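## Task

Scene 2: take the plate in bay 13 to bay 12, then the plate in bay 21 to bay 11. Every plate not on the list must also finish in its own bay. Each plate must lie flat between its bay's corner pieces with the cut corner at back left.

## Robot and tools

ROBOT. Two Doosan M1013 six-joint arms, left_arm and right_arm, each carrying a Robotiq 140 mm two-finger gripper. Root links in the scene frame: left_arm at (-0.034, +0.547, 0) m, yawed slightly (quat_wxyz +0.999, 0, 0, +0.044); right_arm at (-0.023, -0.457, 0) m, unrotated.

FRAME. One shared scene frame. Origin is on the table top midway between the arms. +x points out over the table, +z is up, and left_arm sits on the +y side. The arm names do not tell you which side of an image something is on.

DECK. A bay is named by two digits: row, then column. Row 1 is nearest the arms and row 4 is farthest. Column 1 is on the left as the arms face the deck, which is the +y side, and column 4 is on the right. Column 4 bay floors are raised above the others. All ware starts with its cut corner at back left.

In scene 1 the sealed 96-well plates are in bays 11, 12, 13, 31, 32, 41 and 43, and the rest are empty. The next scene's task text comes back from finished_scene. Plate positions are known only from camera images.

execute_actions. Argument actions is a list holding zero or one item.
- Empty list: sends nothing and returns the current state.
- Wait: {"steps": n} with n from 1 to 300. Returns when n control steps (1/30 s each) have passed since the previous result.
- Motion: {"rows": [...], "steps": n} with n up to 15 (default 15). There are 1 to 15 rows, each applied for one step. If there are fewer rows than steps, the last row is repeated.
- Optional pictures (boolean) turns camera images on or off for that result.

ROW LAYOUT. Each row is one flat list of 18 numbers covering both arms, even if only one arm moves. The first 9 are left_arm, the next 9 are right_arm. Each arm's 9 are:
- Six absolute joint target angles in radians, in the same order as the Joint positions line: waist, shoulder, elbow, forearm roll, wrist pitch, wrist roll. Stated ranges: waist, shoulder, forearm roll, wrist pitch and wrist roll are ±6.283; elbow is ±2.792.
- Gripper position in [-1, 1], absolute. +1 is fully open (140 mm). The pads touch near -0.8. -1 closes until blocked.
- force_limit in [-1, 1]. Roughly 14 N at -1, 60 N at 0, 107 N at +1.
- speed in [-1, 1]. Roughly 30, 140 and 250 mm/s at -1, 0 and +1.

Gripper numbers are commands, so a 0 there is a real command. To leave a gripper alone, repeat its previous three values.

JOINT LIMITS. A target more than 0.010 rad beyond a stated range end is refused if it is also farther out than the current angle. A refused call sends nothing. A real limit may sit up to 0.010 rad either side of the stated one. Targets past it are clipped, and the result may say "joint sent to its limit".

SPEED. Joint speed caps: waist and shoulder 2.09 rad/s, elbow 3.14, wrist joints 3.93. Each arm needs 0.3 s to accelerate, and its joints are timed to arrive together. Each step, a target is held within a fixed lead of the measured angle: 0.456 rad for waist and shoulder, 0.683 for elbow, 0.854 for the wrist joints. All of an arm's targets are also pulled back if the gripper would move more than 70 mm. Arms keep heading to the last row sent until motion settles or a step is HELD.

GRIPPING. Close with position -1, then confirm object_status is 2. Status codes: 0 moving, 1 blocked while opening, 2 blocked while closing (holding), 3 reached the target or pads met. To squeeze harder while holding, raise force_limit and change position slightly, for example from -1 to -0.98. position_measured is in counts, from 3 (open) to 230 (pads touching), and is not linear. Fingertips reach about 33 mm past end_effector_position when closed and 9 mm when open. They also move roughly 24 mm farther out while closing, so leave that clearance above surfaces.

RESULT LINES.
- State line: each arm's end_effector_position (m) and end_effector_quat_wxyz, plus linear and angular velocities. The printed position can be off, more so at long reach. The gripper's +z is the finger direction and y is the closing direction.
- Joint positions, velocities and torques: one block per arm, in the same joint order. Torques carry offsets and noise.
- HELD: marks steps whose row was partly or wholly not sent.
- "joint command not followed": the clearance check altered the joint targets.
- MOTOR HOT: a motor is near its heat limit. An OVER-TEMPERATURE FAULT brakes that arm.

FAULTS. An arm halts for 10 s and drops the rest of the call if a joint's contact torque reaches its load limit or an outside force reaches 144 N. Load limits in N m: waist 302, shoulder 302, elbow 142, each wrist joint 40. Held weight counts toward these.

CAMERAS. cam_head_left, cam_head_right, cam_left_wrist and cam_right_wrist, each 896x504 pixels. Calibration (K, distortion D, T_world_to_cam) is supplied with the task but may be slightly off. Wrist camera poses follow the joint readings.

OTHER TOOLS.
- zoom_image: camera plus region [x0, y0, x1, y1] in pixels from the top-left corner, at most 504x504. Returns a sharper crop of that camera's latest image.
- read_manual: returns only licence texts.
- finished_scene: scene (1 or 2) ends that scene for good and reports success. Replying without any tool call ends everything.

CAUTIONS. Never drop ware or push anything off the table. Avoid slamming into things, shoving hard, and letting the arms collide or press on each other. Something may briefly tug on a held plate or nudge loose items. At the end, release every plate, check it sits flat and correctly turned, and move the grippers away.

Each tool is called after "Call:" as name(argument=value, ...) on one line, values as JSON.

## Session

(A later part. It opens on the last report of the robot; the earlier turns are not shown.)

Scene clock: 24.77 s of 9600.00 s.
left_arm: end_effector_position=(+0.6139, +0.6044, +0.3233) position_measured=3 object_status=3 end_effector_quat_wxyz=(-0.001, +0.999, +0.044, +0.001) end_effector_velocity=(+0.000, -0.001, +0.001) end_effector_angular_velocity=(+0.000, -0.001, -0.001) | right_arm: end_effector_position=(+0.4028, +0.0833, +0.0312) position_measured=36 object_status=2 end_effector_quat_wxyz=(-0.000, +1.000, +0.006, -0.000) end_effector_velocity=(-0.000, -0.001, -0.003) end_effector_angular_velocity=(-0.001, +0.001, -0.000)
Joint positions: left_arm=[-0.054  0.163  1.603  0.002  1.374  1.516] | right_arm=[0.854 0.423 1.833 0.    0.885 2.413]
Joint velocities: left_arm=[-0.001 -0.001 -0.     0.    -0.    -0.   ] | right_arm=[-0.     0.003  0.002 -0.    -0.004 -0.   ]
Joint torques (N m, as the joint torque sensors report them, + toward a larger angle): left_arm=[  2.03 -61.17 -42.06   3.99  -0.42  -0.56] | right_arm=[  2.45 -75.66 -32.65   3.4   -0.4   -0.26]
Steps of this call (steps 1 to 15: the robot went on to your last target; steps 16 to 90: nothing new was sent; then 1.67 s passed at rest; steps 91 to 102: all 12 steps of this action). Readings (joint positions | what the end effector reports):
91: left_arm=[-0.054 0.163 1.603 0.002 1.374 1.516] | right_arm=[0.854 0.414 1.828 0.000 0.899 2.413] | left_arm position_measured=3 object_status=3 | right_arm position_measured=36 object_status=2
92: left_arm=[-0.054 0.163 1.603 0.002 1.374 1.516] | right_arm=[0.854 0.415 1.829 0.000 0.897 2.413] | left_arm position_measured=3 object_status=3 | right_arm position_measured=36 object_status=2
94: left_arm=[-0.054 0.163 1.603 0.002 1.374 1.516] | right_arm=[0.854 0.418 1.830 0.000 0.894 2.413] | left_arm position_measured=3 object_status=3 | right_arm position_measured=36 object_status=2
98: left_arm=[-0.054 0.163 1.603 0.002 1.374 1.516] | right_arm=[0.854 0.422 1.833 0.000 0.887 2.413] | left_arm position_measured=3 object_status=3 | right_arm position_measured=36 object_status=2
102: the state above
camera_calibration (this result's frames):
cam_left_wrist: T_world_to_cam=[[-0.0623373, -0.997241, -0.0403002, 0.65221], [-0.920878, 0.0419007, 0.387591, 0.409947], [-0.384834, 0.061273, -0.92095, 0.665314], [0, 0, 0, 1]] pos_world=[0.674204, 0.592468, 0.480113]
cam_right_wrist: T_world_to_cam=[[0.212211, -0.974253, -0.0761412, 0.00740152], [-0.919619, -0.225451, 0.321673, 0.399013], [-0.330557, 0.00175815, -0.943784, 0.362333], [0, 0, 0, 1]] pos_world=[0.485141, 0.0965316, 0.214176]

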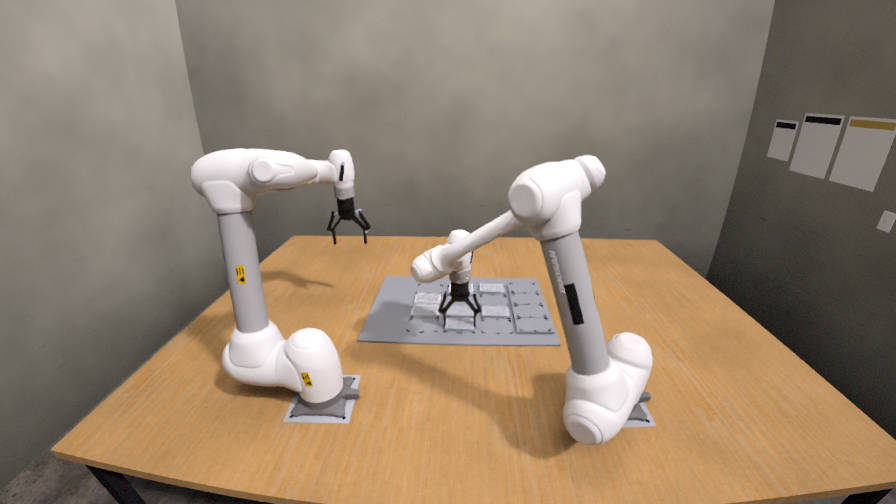

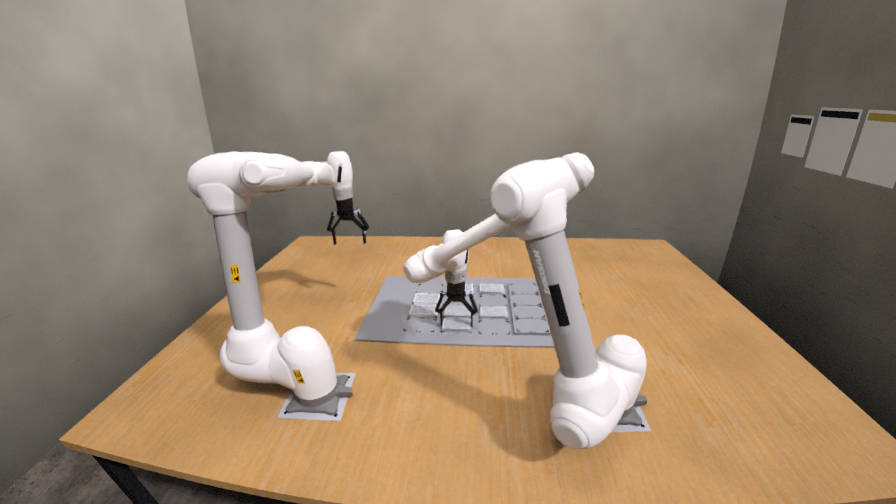

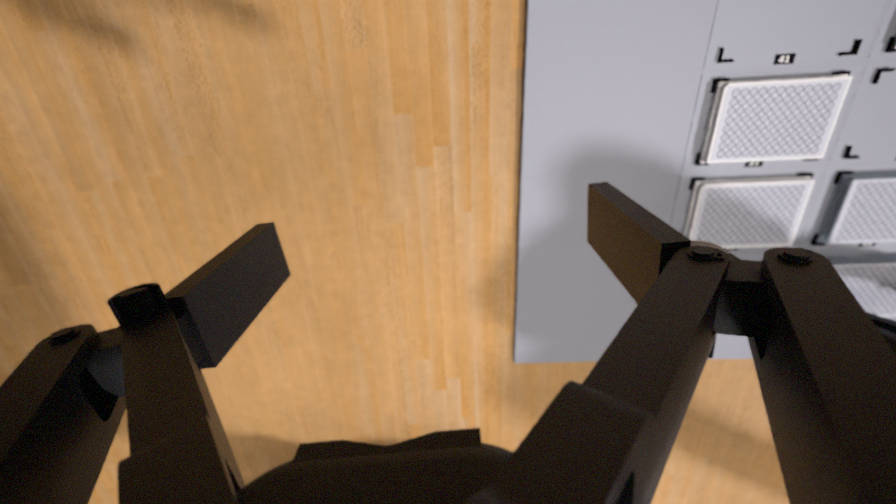

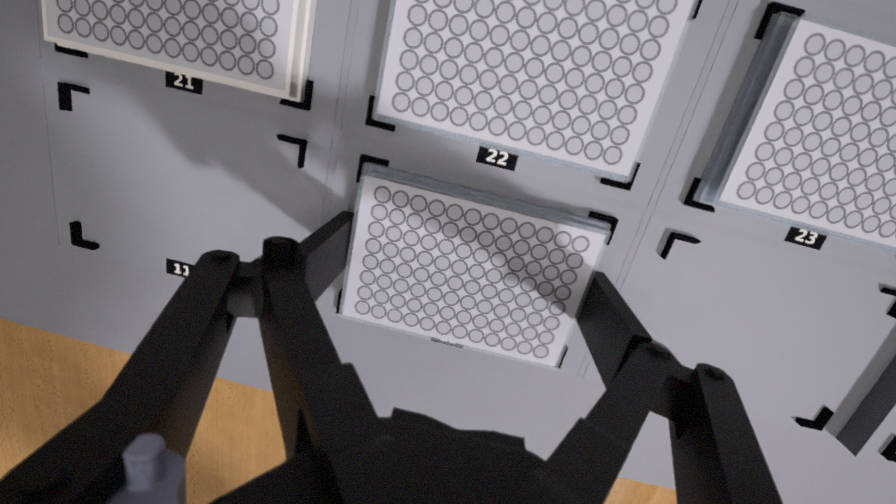

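Call:
execute_actions(actions=[{"rows":[[-0.054,0.163,1.603,0.002,1.374,1.516,1,0,0,0.8537,0.4248,1.8345,0,0.8823,2.4125,-1,-0.3,-0.7]],"steps":10}])

Scene clock: 31.60 s of 9600.00 s.
left_arm: end_effector_position=(+0.6139, +0.6044, +0.3233) position_measured=3 object_status=3 end_effector_quat_wxyz=(-0.001, +0.999, +0.044, +0.001) end_effector_velocity=(-0.000, -0.000, +0.000) end_effector_angular_velocity=(+0.000, -0.001, -0.000) | right_arm: end_effector_position=(+0.4027, +0.0833, +0.0297) position_measured=36 object_status=2 end_effector_quat_wxyz=(+0.000, +1.000, +0.006, -0.000) end_effector_velocity=(-0.000, -0.000, -0.000) end_effector_angular_velocity=(-0.001, +0.000, +0.000)
Joint positions: left_arm=[-0.054  0.163  1.603  0.002  1.374  1.516] | right_arm=[ 0.854  0.425  1.834 -0.     0.882  2.413]
Joint velocities: left_arm=[-0.    -0.001  0.     0.    -0.001 -0.   ] | right_arm=[-0.     0.     0.    -0.001  0.    -0.   ]
Joint torques (N m, as the joint torque sensors report them, + toward a larger angle): left_arm=[  0.02 -60.75 -41.94   4.27  -0.48  -0.7 ] | right_arm=[  2.41 -73.05 -32.97   3.5   -0.46  -0.36]
Steps of this call (steps 1 to 15: the robot went on to your last target; steps 16 to 90: nothing new was sent; then 3.50 s passed at rest; steps 91 to 100: all 10 steps of this action). Readings (joint positions | what the end effector reports):
91: left_arm=[-0.054 0.163 1.603 0.002 1.374 1.516] | right_arm=[0.854 0.424 1.834 -0.000 0.884 2.413] | left_arm position_measured=3 object_status=3 | right_arm position_measured=36 object_status=2
92: left_arm=[-0.054 0.163 1.603 0.002 1.374 1.516] | right_arm=[0.854 0.424 1.834 -0.000 0.884 2.413] | left_arm position_measured=3 object_status=3 | right_arm position_measured=36 object_status=2
94: left_arm=[-0.054 0.163 1.603 0.002 1.374 1.516] | right_arm=[0.854 0.424 1.834 -0.000 0.883 2.413] | left_arm position_measured=3 object_status=3 | right_arm position_measured=36 object_status=2
98: left_arm=[-0.054 0.163 1.603 0.002 1.374 1.516] | right_arm=[0.854 0.425 1.834 -0.000 0.882 2.413] | left_arm position_measured=3 object_status=3 | right_arm position_measured=36 object_status=2
100: the state above
camera_calibration (this result's frames):
cam_left_wrist: T_world_to_cam=[[-0.0623374, -0.997241, -0.0403002, 0.65221], [-0.920878, 0.0419007, 0.387592, 0.409947], [-0.384834, 0.061273, -0.92095, 0.665314], [0, 0, 0, 1]] pos_world=[0.674204, 0.592468, 0.480113]
cam_right_wrist: T_world_to_cam=[[0.212246, -0.974248, -0.0761046, 0.00722605], [-0.91962, -0.225472, 0.321655, 0.399474], [-0.330532, 0.00171715, -0.943793, 0.360871], [0, 0, 0, 1]] pos_world=[0.48511, 0.0964905, 0.212644]

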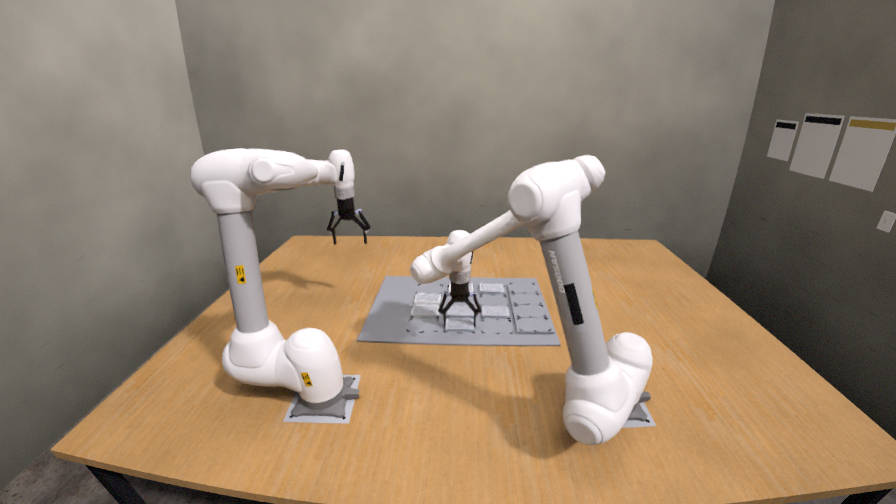

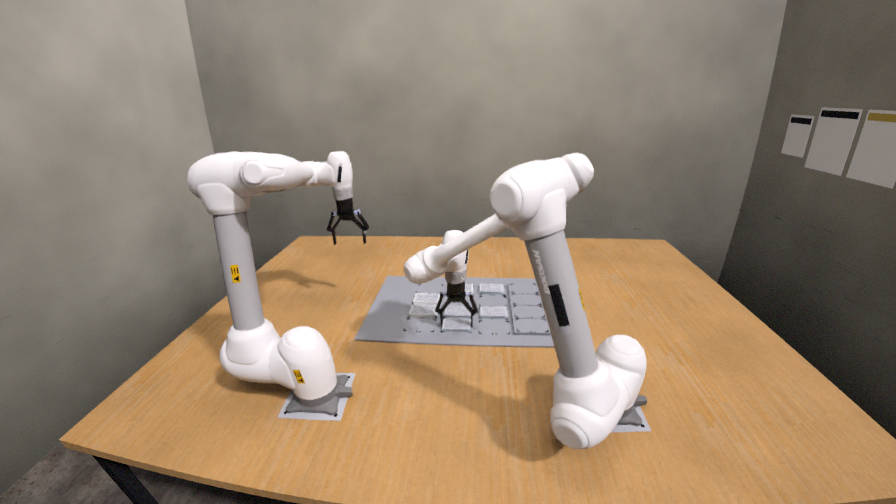

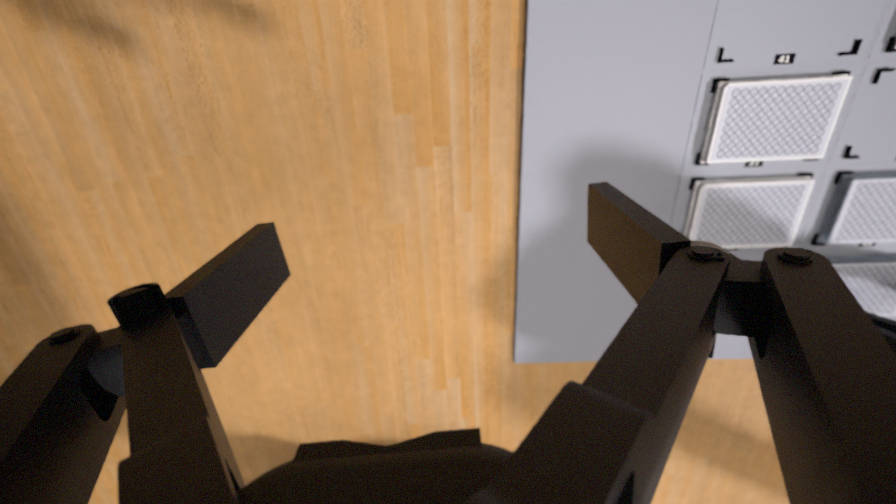

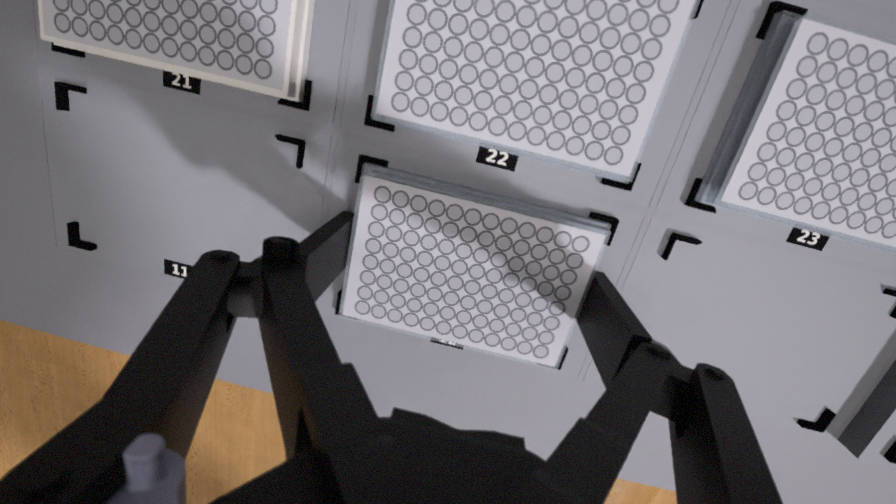

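Call:
execute_actions(actions=[{"rows":[[-0.054,0.163,1.603,0.002,1.374,1.516,1,0,0,0.8537,0.4248,1.8345,0,0.8823,2.4125,1,-0.3,-0.6]],"steps":12}], pictures=false)

Call:
execute_actions(actions=[{"rows":[[-0.054,0.163,1.603,0.002,1.374,1.516,1,0,0,0.8537,0.3938,1.8141,0,0.9337,2.4125,1,-0.3,-0.6]],"steps":15}])

Scene clock: 34.47 s of 9600.00 s.
left_arm: end_effector_position=(+0.6139, +0.6044, +0.3233) position_measured=3 object_status=3 end_effector_quat_wxyz=(-0.001, +0.999, +0.044, +0.001) end_effector_velocity=(-0.000, +0.000, +0.000) end_effector_angular_velocity=(+0.000, +0.000, -0.000) | right_arm: end_effector_position=(+0.4027, +0.0833, +0.0297) position_measured=3 object_status=0 end_effector_quat_wxyz=(-0.000, +1.000, +0.006, +0.000) end_effector_velocity=(-0.000, +0.000, +0.000) end_effector_angular_velocity=(+0.001, -0.000, -0.000)
Joint positions: left_arm=[-0.054  0.163  1.603  0.002  1.374  1.516] | right_arm=[ 0.854  0.425  1.835 -0.     0.882  2.413]
Joint velocities: left_arm=[ 0.    -0.    -0.     0.     0.001  0.   ] | right_arm=[ 0.    -0.    -0.     0.    -0.001  0.   ]
Joint torques (N m, as the joint torque sensors report them, + toward a larger angle): left_arm=[ -0.8  -63.42 -42.9    3.97  -0.02  -0.38] | right_arm=[  3.24 -72.57 -32.48   3.32  -0.06  -0.34]
Steps of this call (steps 1 to 15: the robot went on to your last target; steps 16 to 74: nothing new was sent; steps 75 to 86: all 12 steps of this action). Readings (joint positions | what the end effector reports):
75: left_arm=[-0.054 0.163 1.603 0.002 1.374 1.516] | right_arm=[0.854 0.425 1.835 -0.000 0.882 2.413] | left_arm position_measured=3 object_status=3 | right_arm position_measured=36 object_status=0
76: left_arm=[-0.054 0.163 1.603 0.002 1.374 1.516] | right_arm=[0.854 0.425 1.835 -0.000 0.882 2.413] | left_arm position_measured=3 object_status=3 | right_arm position_measured=36 object_status=0
78: left_arm=[-0.054 0.163 1.603 0.002 1.374 1.516] | right_arm=[0.854 0.425 1.835 -0.000 0.882 2.413] | left_arm position_measured=3 object_status=3 | right_arm position_measured=26 object_status=0
82: left_arm=[-0.054 0.163 1.603 0.002 1.374 1.516] | right_arm=[0.854 0.425 1.835 -0.000 0.882 2.413] | left_arm position_measured=3 object_status=3 | right_arm position_measured=10 object_status=0
86: the state above

Scene clock: 34.97 s of 9600.00 s.
left_arm: end_effector_position=(+0.6139, +0.6044, +0.3233) position_measured=3 object_status=3 end_effector_quat_wxyz=(-0.001, +0.999, +0.044, +0.001) end_effector_velocity=(-0.001, +0.000, -0.000) end_effector_angular_velocity=(-0.000, +0.001, +0.001) | right_arm: end_effector_position=(+0.4027, +0.0833, +0.0598) position_measured=3 object_status=3 end_effector_quat_wxyz=(+0.000, +1.000, +0.006, -0.000) end_effector_velocity=(+0.000, +0.000, +0.002) end_effector_angular_velocity=(+0.002, -0.002, -0.000)
Joint positions: left_arm=[-0.054  0.163  1.603  0.002  1.374  1.516] | right_arm=[0.854 0.394 1.814 0.    0.934 2.413]
Joint velocities: left_arm=[ 0.    -0.     0.001 -0.     0.001 -0.   ] | right_arm=[-0.    -0.003 -0.001  0.     0.001 -0.   ]
Joint torques (N m, as the joint torque sensors report them, + toward a larger angle): left_arm=[ -1.1  -62.14 -42.93   4.2   -0.54  -0.51] | right_arm=[  2.82 -73.06 -34.03   3.4    0.22  -0.24]
Steps of this call (steps 1 to 15: all 15 steps of this action). Readings (joint positions | what the end effector reports):
1: left_arm=[-0.054 0.163 1.603 0.002 1.374 1.516] | right_arm=[0.854 0.425 1.834 -0.000 0.883 2.413] | left_arm position_measured=3 object_status=3 | right_arm position_measured=3 object_status=0
2: left_arm=[-0.054 0.163 1.603 0.002 1.374 1.516] | right_arm=[0.854 0.421 1.832 -0.000 0.890 2.413] | left_arm position_measured=3 object_status=3 | right_arm position_measured=3 object_status=0
4: left_arm=[-0.054 0.163 1.603 0.002 1.374 1.516] | right_arm=[0.854 0.405 1.821 0.000 0.915 2.413] | left_arm position_measured=3 object_status=3 | right_arm position_measured=3 object_status=3
8: left_arm=[-0.054 0.163 1.603 0.002 1.374 1.516] | right_arm=[0.854 0.395 1.815 0.000 0.931 2.413] | left_arm position_measured=3 object_status=3 | right_arm position_measured=3 object_status=3
15: the state above
camera_calibration (this result's frames):
cam_left_wrist: T_world_to_cam=[[-0.062337, -0.997241, -0.0403003, 0.65221], [-0.920879, 0.0419004, 0.387591, 0.409947], [-0.384833, 0.0612729, -0.92095, 0.665314], [0, 0, 0, 1]] pos_world=[0.674204, 0.592468, 0.480113]
cam_right_wrist: T_world_to_cam=[[0.21223, -0.974255, -0.0760617, 0.00954467], [-0.919599, -0.225442, 0.321734, 0.389789], [-0.330599, 0.00166465, -0.94377, 0.389338], [0, 0, 0, 1]] pos_world=[0.485139, 0.0965258, 0.242763]

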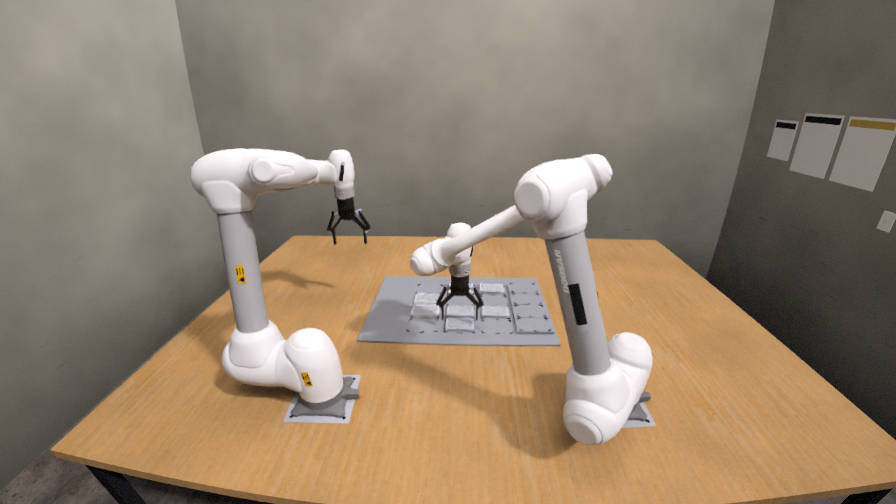

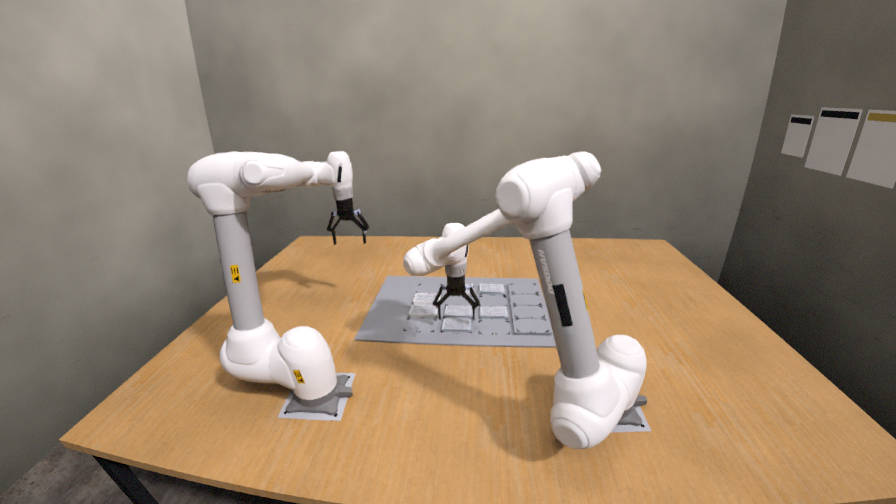

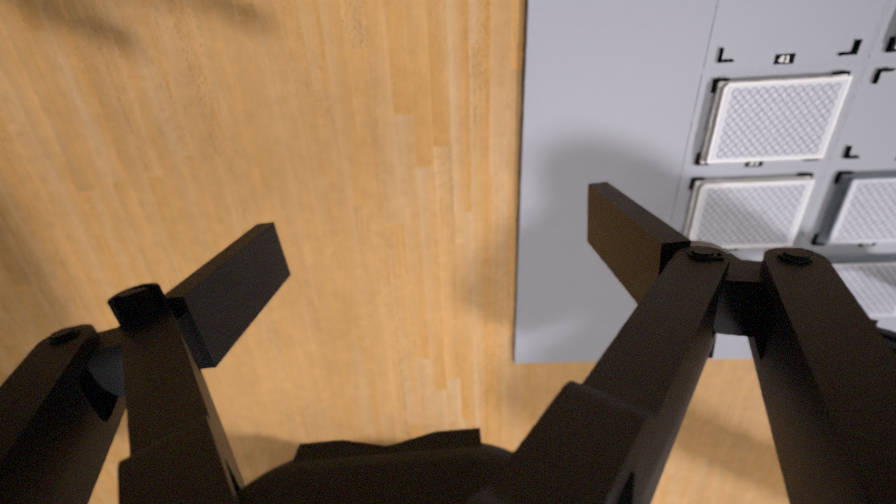

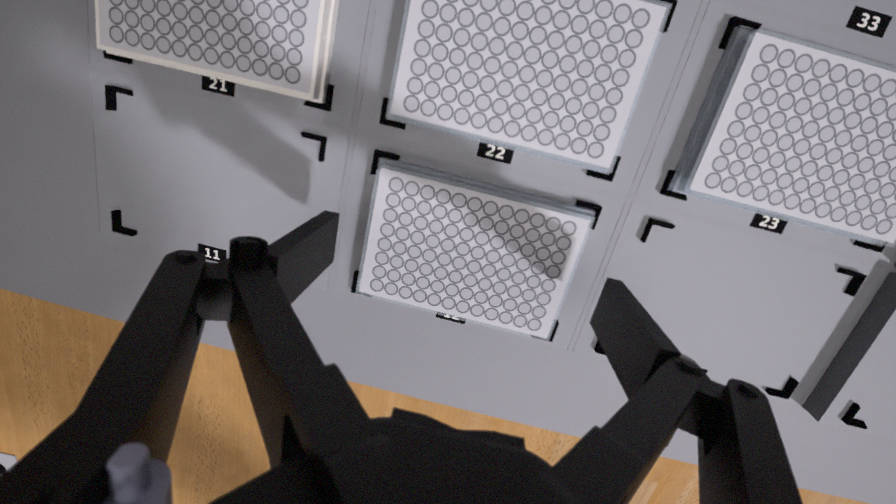

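Call:
execute_actions(actions=[{"rows":[[-0.054,0.163,1.603,0.002,1.374,1.516,1,0,0,0.8845,0.6600,1.3645,0,1.1171,2.4433,1,-0.3,-0.6]],"steps":15}], pictures=false)

Call:
execute_actions(actions=[{"rows":[[-0.054,0.163,1.603,0.002,1.374,1.516,1,0,0,0.8845,0.6637,1.3676,0,1.1103,2.4433,1,-0.3,-0.6]],"steps":15}])

Scene clock: 41.33 s of 9600.00 s.
left_arm: end_effector_position=(+0.6139, +0.6044, +0.3233) position_measured=3 object_status=3 end_effector_quat_wxyz=(-0.001, +0.999, +0.044, +0.001) end_effector_velocity=(-0.000, +0.000, -0.001) end_effector_angular_velocity=(-0.000, +0.001, +0.001) | right_arm: end_effector_position=(+0.4987, +0.2286, +0.0656) position_measured=3 object_status=3 end_effector_quat_wxyz=(-0.000, +1.000, +0.006, +0.000) end_effector_velocity=(+0.150, +0.250, -0.015) end_effector_angular_velocity=(-0.004, +0.003, +0.002)
Joint positions: left_arm=[-0.054  0.163  1.603  0.002  1.374  1.516] | right_arm=[ 0.881  0.628  1.419 -0.     1.095  2.44 ]
Joint velocities: left_arm=[ 0.     0.001  0.    -0.     0.    -0.001] | right_arm=[ 0.051  0.434 -0.723 -0.001  0.293  0.049]
Joint torques (N m, as the joint torque sensors report them, + toward a larger angle): left_arm=[  0.16 -60.75 -42.71   3.94  -0.46  -0.08] | right_arm=[   4.43 -108.49  -32.36    3.61    0.84   -0.33]
Steps of this call (steps 1 to 15: the robot went on to your last target; steps 16 to 90: nothing new was sent; then 2.87 s passed at rest; steps 91 to 105: all 15 steps of this action). Readings (joint positions | what the end effector reports):
91: left_arm=[-0.054 0.163 1.603 0.002 1.374 1.516] | right_arm=[0.854 0.394 1.814 -0.000 0.934 2.413] | left_arm position_measured=3 object_status=3 | right_arm position_measured=3 object_status=3
92: left_arm=[-0.054 0.163 1.603 0.002 1.374 1.516] | right_arm=[0.854 0.397 1.807 -0.000 0.937 2.413] | left_arm position_measured=3 object_status=3 | right_arm position_measured=3 object_status=3
94: left_arm=[-0.054 0.163 1.603 0.002 1.374 1.516] | right_arm=[0.857 0.425 1.760 -0.000 0.956 2.416] | left_arm position_measured=3 object_status=3 | right_arm position_measured=3 object_status=3
98: left_arm=[-0.054 0.163 1.603 0.002 1.374 1.516] | right_arm=[0.866 0.500 1.633 -0.000 1.007 2.425] | left_arm position_measured=3 object_status=3 | right_arm position_measured=3 object_status=3
105: the state above

Scene clock: 41.83 s of 9600.00 s.
left_arm: end_effector_position=(+0.6139, +0.6044, +0.3233) position_measured=3 object_status=3 end_effector_quat_wxyz=(-0.001, +0.999, +0.044, +0.001) end_effector_velocity=(+0.000, -0.000, +0.000) end_effector_angular_velocity=(-0.000, -0.000, -0.000) | right_arm: end_effector_position=(+0.5098, +0.2474, +0.0600) position_measured=3 object_status=3 end_effector_quat_wxyz=(-0.000, +1.000, +0.006, -0.000) end_effector_velocity=(-0.000, -0.000, +0.000) end_effector_angular_velocity=(-0.001, +0.000, +0.000)
Joint positions: left_arm=[-0.054  0.163  1.603  0.002  1.374  1.516] | right_arm=[0.884 0.664 1.368 0.    1.11  2.443]
Joint velocities: left_arm=[-0.001 -0.     0.    -0.    -0.    -0.   ] | right_arm=[ 0.     0.    -0.001 -0.001  0.002  0.   ]
Joint torques (N m, as the joint torque sensors report them, + toward a larger angle): left_arm=[  3.86 -61.3  -42.98   4.43  -0.28  -0.2 ] | right_arm=[   2.7  -101.19  -37.49    3.68   -0.23   -0.28]
Steps of this call (steps 1 to 15: all 15 steps of this action). Readings (joint positions | what the end effector reports):
1: left_arm=[-0.054 0.163 1.603 0.002 1.374 1.516] | right_arm=[0.882 0.641 1.398 0.000 1.103 2.441] | left_arm position_measured=3 object_status=3 | right_arm position_measured=3 object_status=3
2: left_arm=[-0.054 0.163 1.603 0.002 1.374 1.516] | right_arm=[0.883 0.650 1.383 0.000 1.109 2.442] | left_arm position_measured=3 object_status=3 | right_arm position_measured=3 object_status=3
4: left_arm=[-0.054 0.163 1.603 0.002 1.374 1.516] | right_arm=[0.884 0.660 1.372 0.000 1.110 2.443] | left_arm position_measured=3 object_status=3 | right_arm position_measured=3 object_status=3
8: left_arm=[-0.054 0.163 1.603 0.002 1.374 1.516] | right_arm=[0.884 0.663 1.368 0.000 1.110 2.443] | left_arm position_measured=3 object_status=3 | right_arm position_measured=3 object_status=3
15: the state above
camera_calibration (this result's frames):
cam_left_wrist: T_world_to_cam=[[-0.062337, -0.997241, -0.0403002, 0.65221], [-0.920878, 0.0419003, 0.387592, 0.409947], [-0.384834, 0.0612729, -0.92095, 0.665314], [0, 0, 0, 1]] pos_world=[0.674204, 0.592468, 0.480113]
cam_right_wrist: T_world_to_cam=[[0.212207, -0.974251, -0.0761735, 0.146704], [-0.91963, -0.225457, 0.321636, 0.525179], [-0.330529, 0.00179814, -0.943794, 0.424528], [0, 0, 0, 1]] pos_world=[0.592158, 0.260568, 0.242925]

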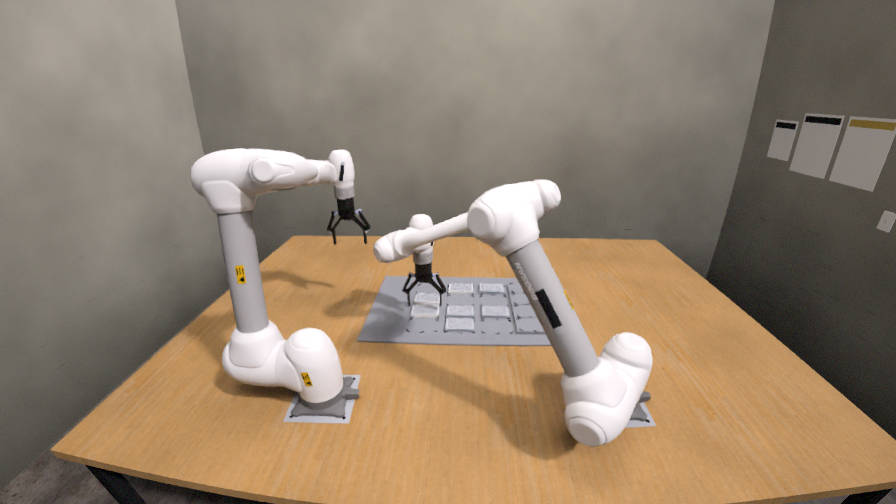

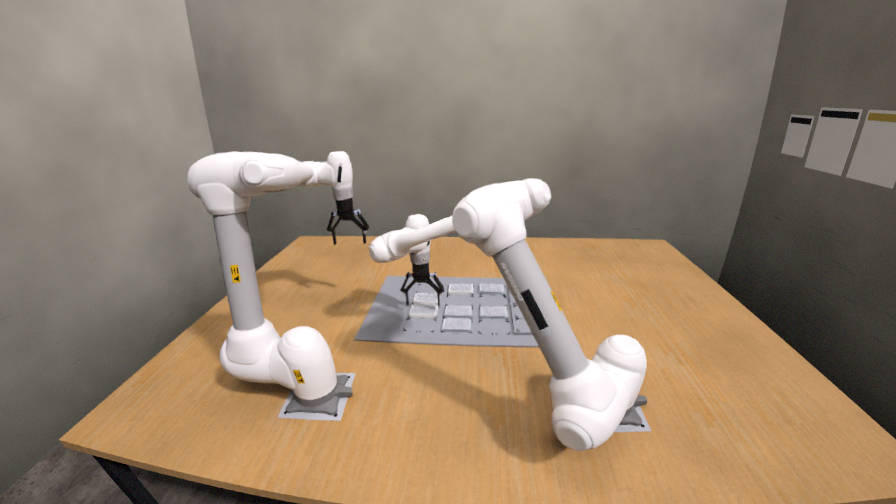

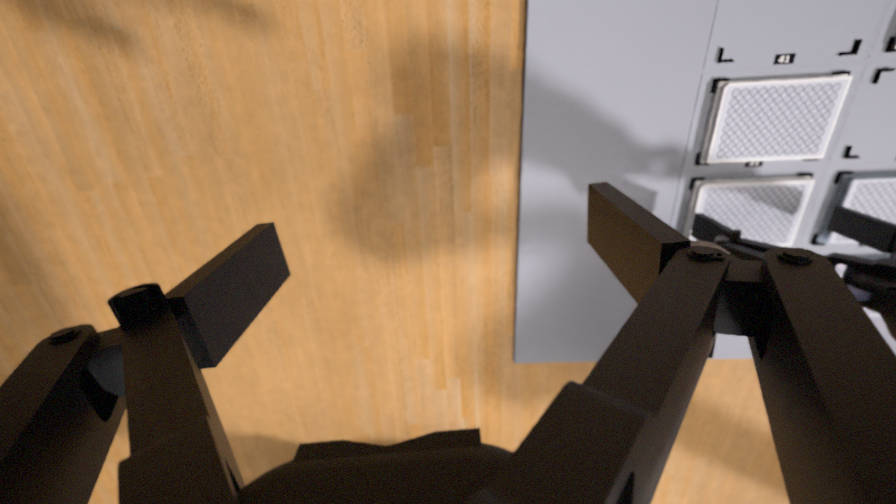

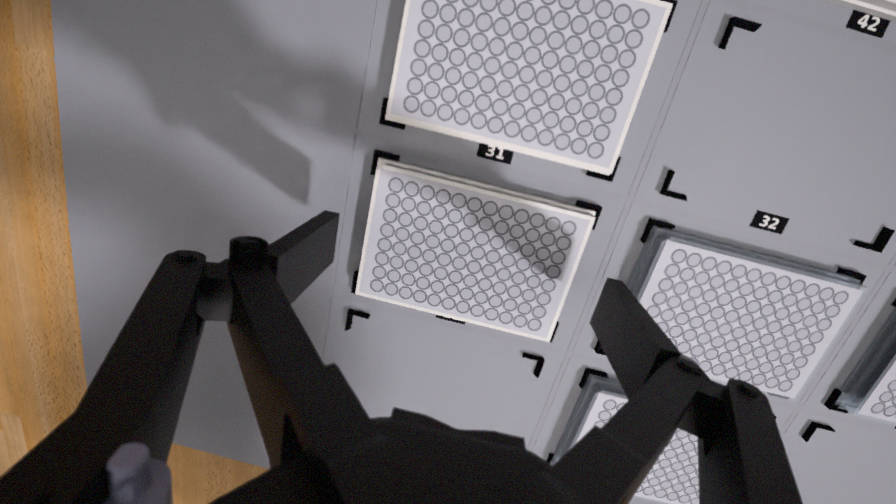

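Call:
execute_actions(actions=[{"rows":[[-0.054,0.163,1.603,0.002,1.374,1.516,1,0,0,0.8845,0.6700,1.3730,0,1.0986,2.4433,1,-0.3,-0.6],[-0.054,0.163,1.603,0.002,1.374,1.516,1,0,0,0.8845,0.6700,1.3730,0,1.0986,2.4433,1,-0.3,-0.6],[-0.054,0.163,1.603,0.002,1.374,1.516,1,0,0,0.8845,0.6760,1.3782,0,1.0874,2.4433,1,-0.3,-0.6],[-0.054,0.163,1.603,0.002,1.374,1.516,1,0,0,0.8845,0.6760,1.3782,0,1.0874,2.4433,1,-0.3,-0.6],[-0.054,0.163,1.603,0.002,1.374,1.516,1,0,0,0.8845,0.6820,1.3834,0,1.0762,2.4433,1,-0.3,-0.6],[-0.054,0.163,1.603,0.002,1.374,1.516,1,0,0,0.8845,0.6820,1.3834,0,1.0762,2.4433,1,-0.3,-0.6],[-0.054,0.163,1.603,0.002,1.374,1.516,1,0,0,0.8845,0.6881,1.3887,0,1.0648,2.4433,1,-0.3,-0.6]],"steps":15}], pictures=false)

Call:
execute_actions(actions=[{"rows":[[-0.054,0.163,1.603,0.002,1.374,1.516,1,0,0,0.8845,0.6881,1.3887,0,1.0648,2.4433,-1,-0.3,-0.7]],"steps":15}])

Scene clock: 49.27 s of 9600.00 s.
left_arm: end_effector_position=(+0.6139, +0.6044, +0.3233) position_measured=3 object_status=3 end_effector_quat_wxyz=(-0.001, +0.999, +0.044, +0.001) end_effector_velocity=(+0.000, +0.001, +0.000) end_effector_angular_velocity=(+0.000, -0.001, +0.000) | right_arm: end_effector_position=(+0.5098, +0.2474, +0.0284) position_measured=3 object_status=3 end_effector_quat_wxyz=(-0.000, +1.000, +0.006, +0.000) end_effector_velocity=(-0.000, +0.000, -0.004) end_effector_angular_velocity=(+0.001, -0.001, +0.000)
Joint positions: left_arm=[-0.054  0.163  1.603  0.002  1.374  1.516] | right_arm=[ 0.885  0.688  1.388 -0.     1.065  2.443]
Joint velocities: left_arm=[ 0.001 -0.    -0.     0.    -0.     0.001] | right_arm=[ 0.     0.003  0.004  0.    -0.008  0.   ]
Joint torques (N m, as the joint torque sensors report them, + toward a larger angle): left_arm=[  0.44 -63.25 -41.17   4.46  -0.36  -0.74] | right_arm=[   2.28 -104.46  -36.58    3.59   -0.23   -0.22]
Steps of this call (steps 1 to 15: the robot went on to your last target; steps 16 to 90: nothing new was sent; then 3.93 s passed at rest; steps 91 to 105: all 15 steps of this action). Readings (joint positions | what the end effector reports):
91: left_arm=[-0.054 0.163 1.603 0.002 1.374 1.516] | right_arm=[0.885 0.664 1.368 -0.000 1.110 2.443] | left_arm position_measured=3 object_status=3 | right_arm position_measured=3 object_status=3
92: left_arm=[-0.054 0.163 1.603 0.002 1.374 1.516] | right_arm=[0.885 0.665 1.369 0.000 1.107 2.443] | left_arm position_measured=3 object_status=3 | right_arm position_measured=3 object_status=3
94: left_arm=[-0.054 0.163 1.603 0.002 1.374 1.516] | right_arm=[0.885 0.670 1.372 -0.000 1.099 2.443] | left_arm position_measured=3 object_status=3 | right_arm position_measured=3 object_status=3
98: left_arm=[-0.054 0.163 1.603 0.002 1.374 1.516] | right_arm=[0.885 0.681 1.382 -0.000 1.079 2.443] | left_arm position_measured=3 object_status=3 | right_arm position_measured=3 object_status=3
105: the state above

Scene clock: 49.77 s of 9600.00 s.
left_arm: end_effector_position=(+0.6139, +0.6044, +0.3233) position_measured=3 object_status=3 end_effector_quat_wxyz=(-0.001, +0.999, +0.044, +0.001) end_effector_velocity=(+0.000, +0.000, -0.000) end_effector_angular_velocity=(+0.000, -0.000, +0.000) | right_arm: end_effector_position=(+0.5098, +0.2474, +0.0281) position_measured=33 object_status=0 end_effector_quat_wxyz=(-0.000, +1.000, +0.006, +0.000) end_effector_velocity=(-0.001, -0.000, -0.001) end_effector_angular_velocity=(-0.001, +0.002, -0.000)
Joint positions: left_arm=[-0.054  0.163  1.603  0.002  1.374  1.516] | right_arm=[ 0.885  0.688  1.389 -0.     1.065  2.443]
Joint velocities: left_arm=[-0.     0.    -0.     0.    -0.    -0.001] | right_arm=[ 0.     0.001  0.     0.001  0.001 -0.   ]
Joint torques (N m, as the joint torque sensors report them, + toward a larger angle): left_arm=[ -1.56 -59.77 -43.22   4.28  -0.27  -0.59] | right_arm=[  4.32 -68.58 -24.53   4.58  -3.63  -0.21]
Steps of this call (steps 1 to 15: all 15 steps of this action). Readings (joint positions | what the end effector reports):
1: left_arm=[-0.054 0.163 1.603 0.002 1.374 1.516] | right_arm=[0.885 0.688 1.388 -0.000 1.065 2.443] | left_arm position_measured=3 object_status=3 | right_arm position_measured=3 object_status=0
2: left_arm=[-0.054 0.163 1.603 0.002 1.374 1.516] | right_arm=[0.885 0.688 1.389 -0.000 1.065 2.443] | left_arm position_measured=3 object_status=3 | right_arm position_measured=5 object_status=0
4: left_arm=[-0.054 0.163 1.603 0.002 1.374 1.516] | right_arm=[0.885 0.688 1.389 -0.000 1.065 2.443] | left_arm position_measured=3 object_status=3 | right_arm position_measured=12 object_status=0
8: left_arm=[-0.054 0.163 1.603 0.002 1.374 1.516] | right_arm=[0.885 0.688 1.389 -0.000 1.065 2.443] | left_arm position_measured=3 object_status=3 | right_arm position_measured=25 object_status=0
15: the state above
camera_calibration (this result's frames):
cam_left_wrist: T_world_to_cam=[[-0.0623371, -0.997241, -0.0403002, 0.65221], [-0.920878, 0.0419005, 0.387592, 0.409947], [-0.384834, 0.0612729, -0.92095, 0.665314], [0, 0, 0, 1]] pos_world=[0.674204, 0.592468, 0.480113]
cam_right_wrist: T_world_to_cam=[[0.212258, -0.974242, -0.0761548, 0.144252], [-0.919642, -0.225499, 0.321573, 0.535481], [-0.330462, 0.00177874, -0.943818, 0.394354], [0, 0, 0, 1]] pos_world=[0.592151, 0.260586, 0.210987]

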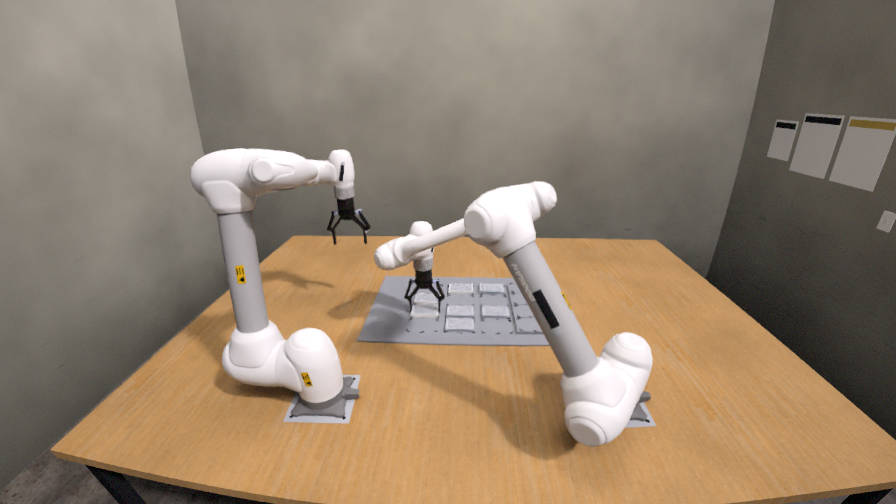

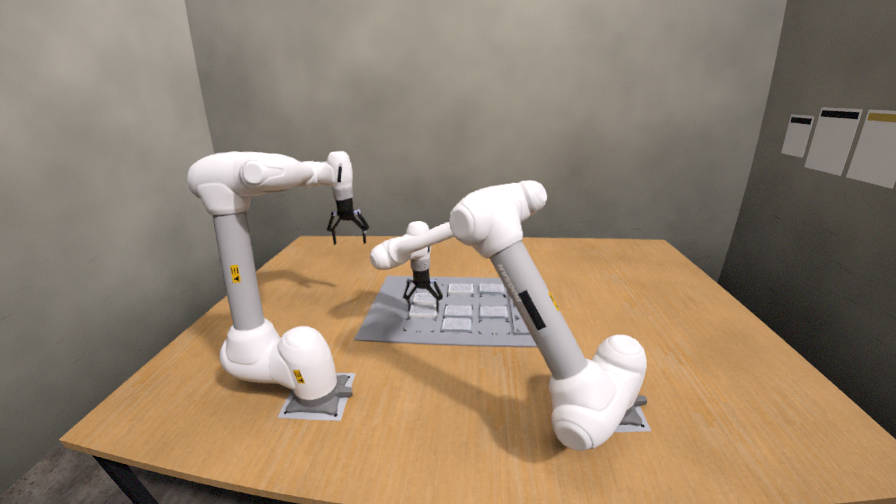

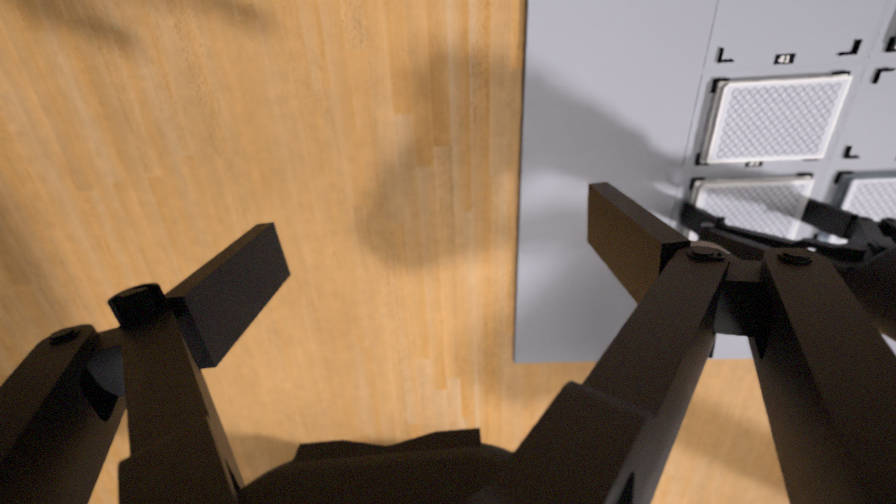

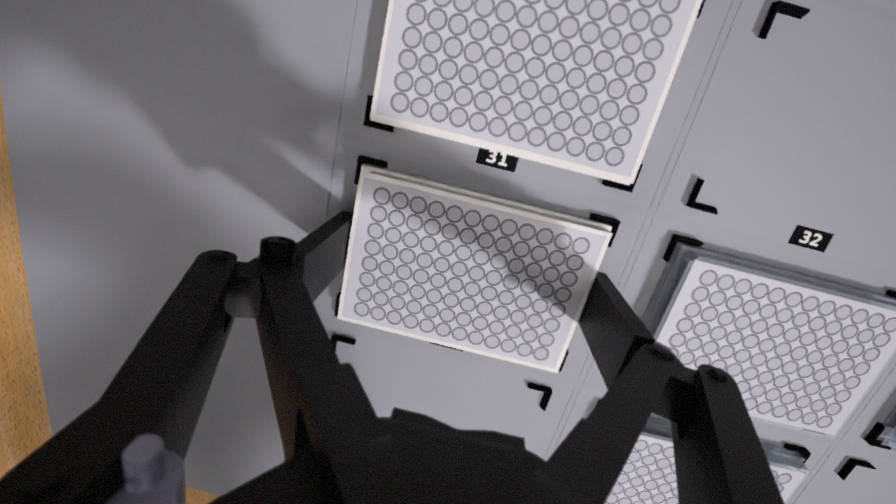

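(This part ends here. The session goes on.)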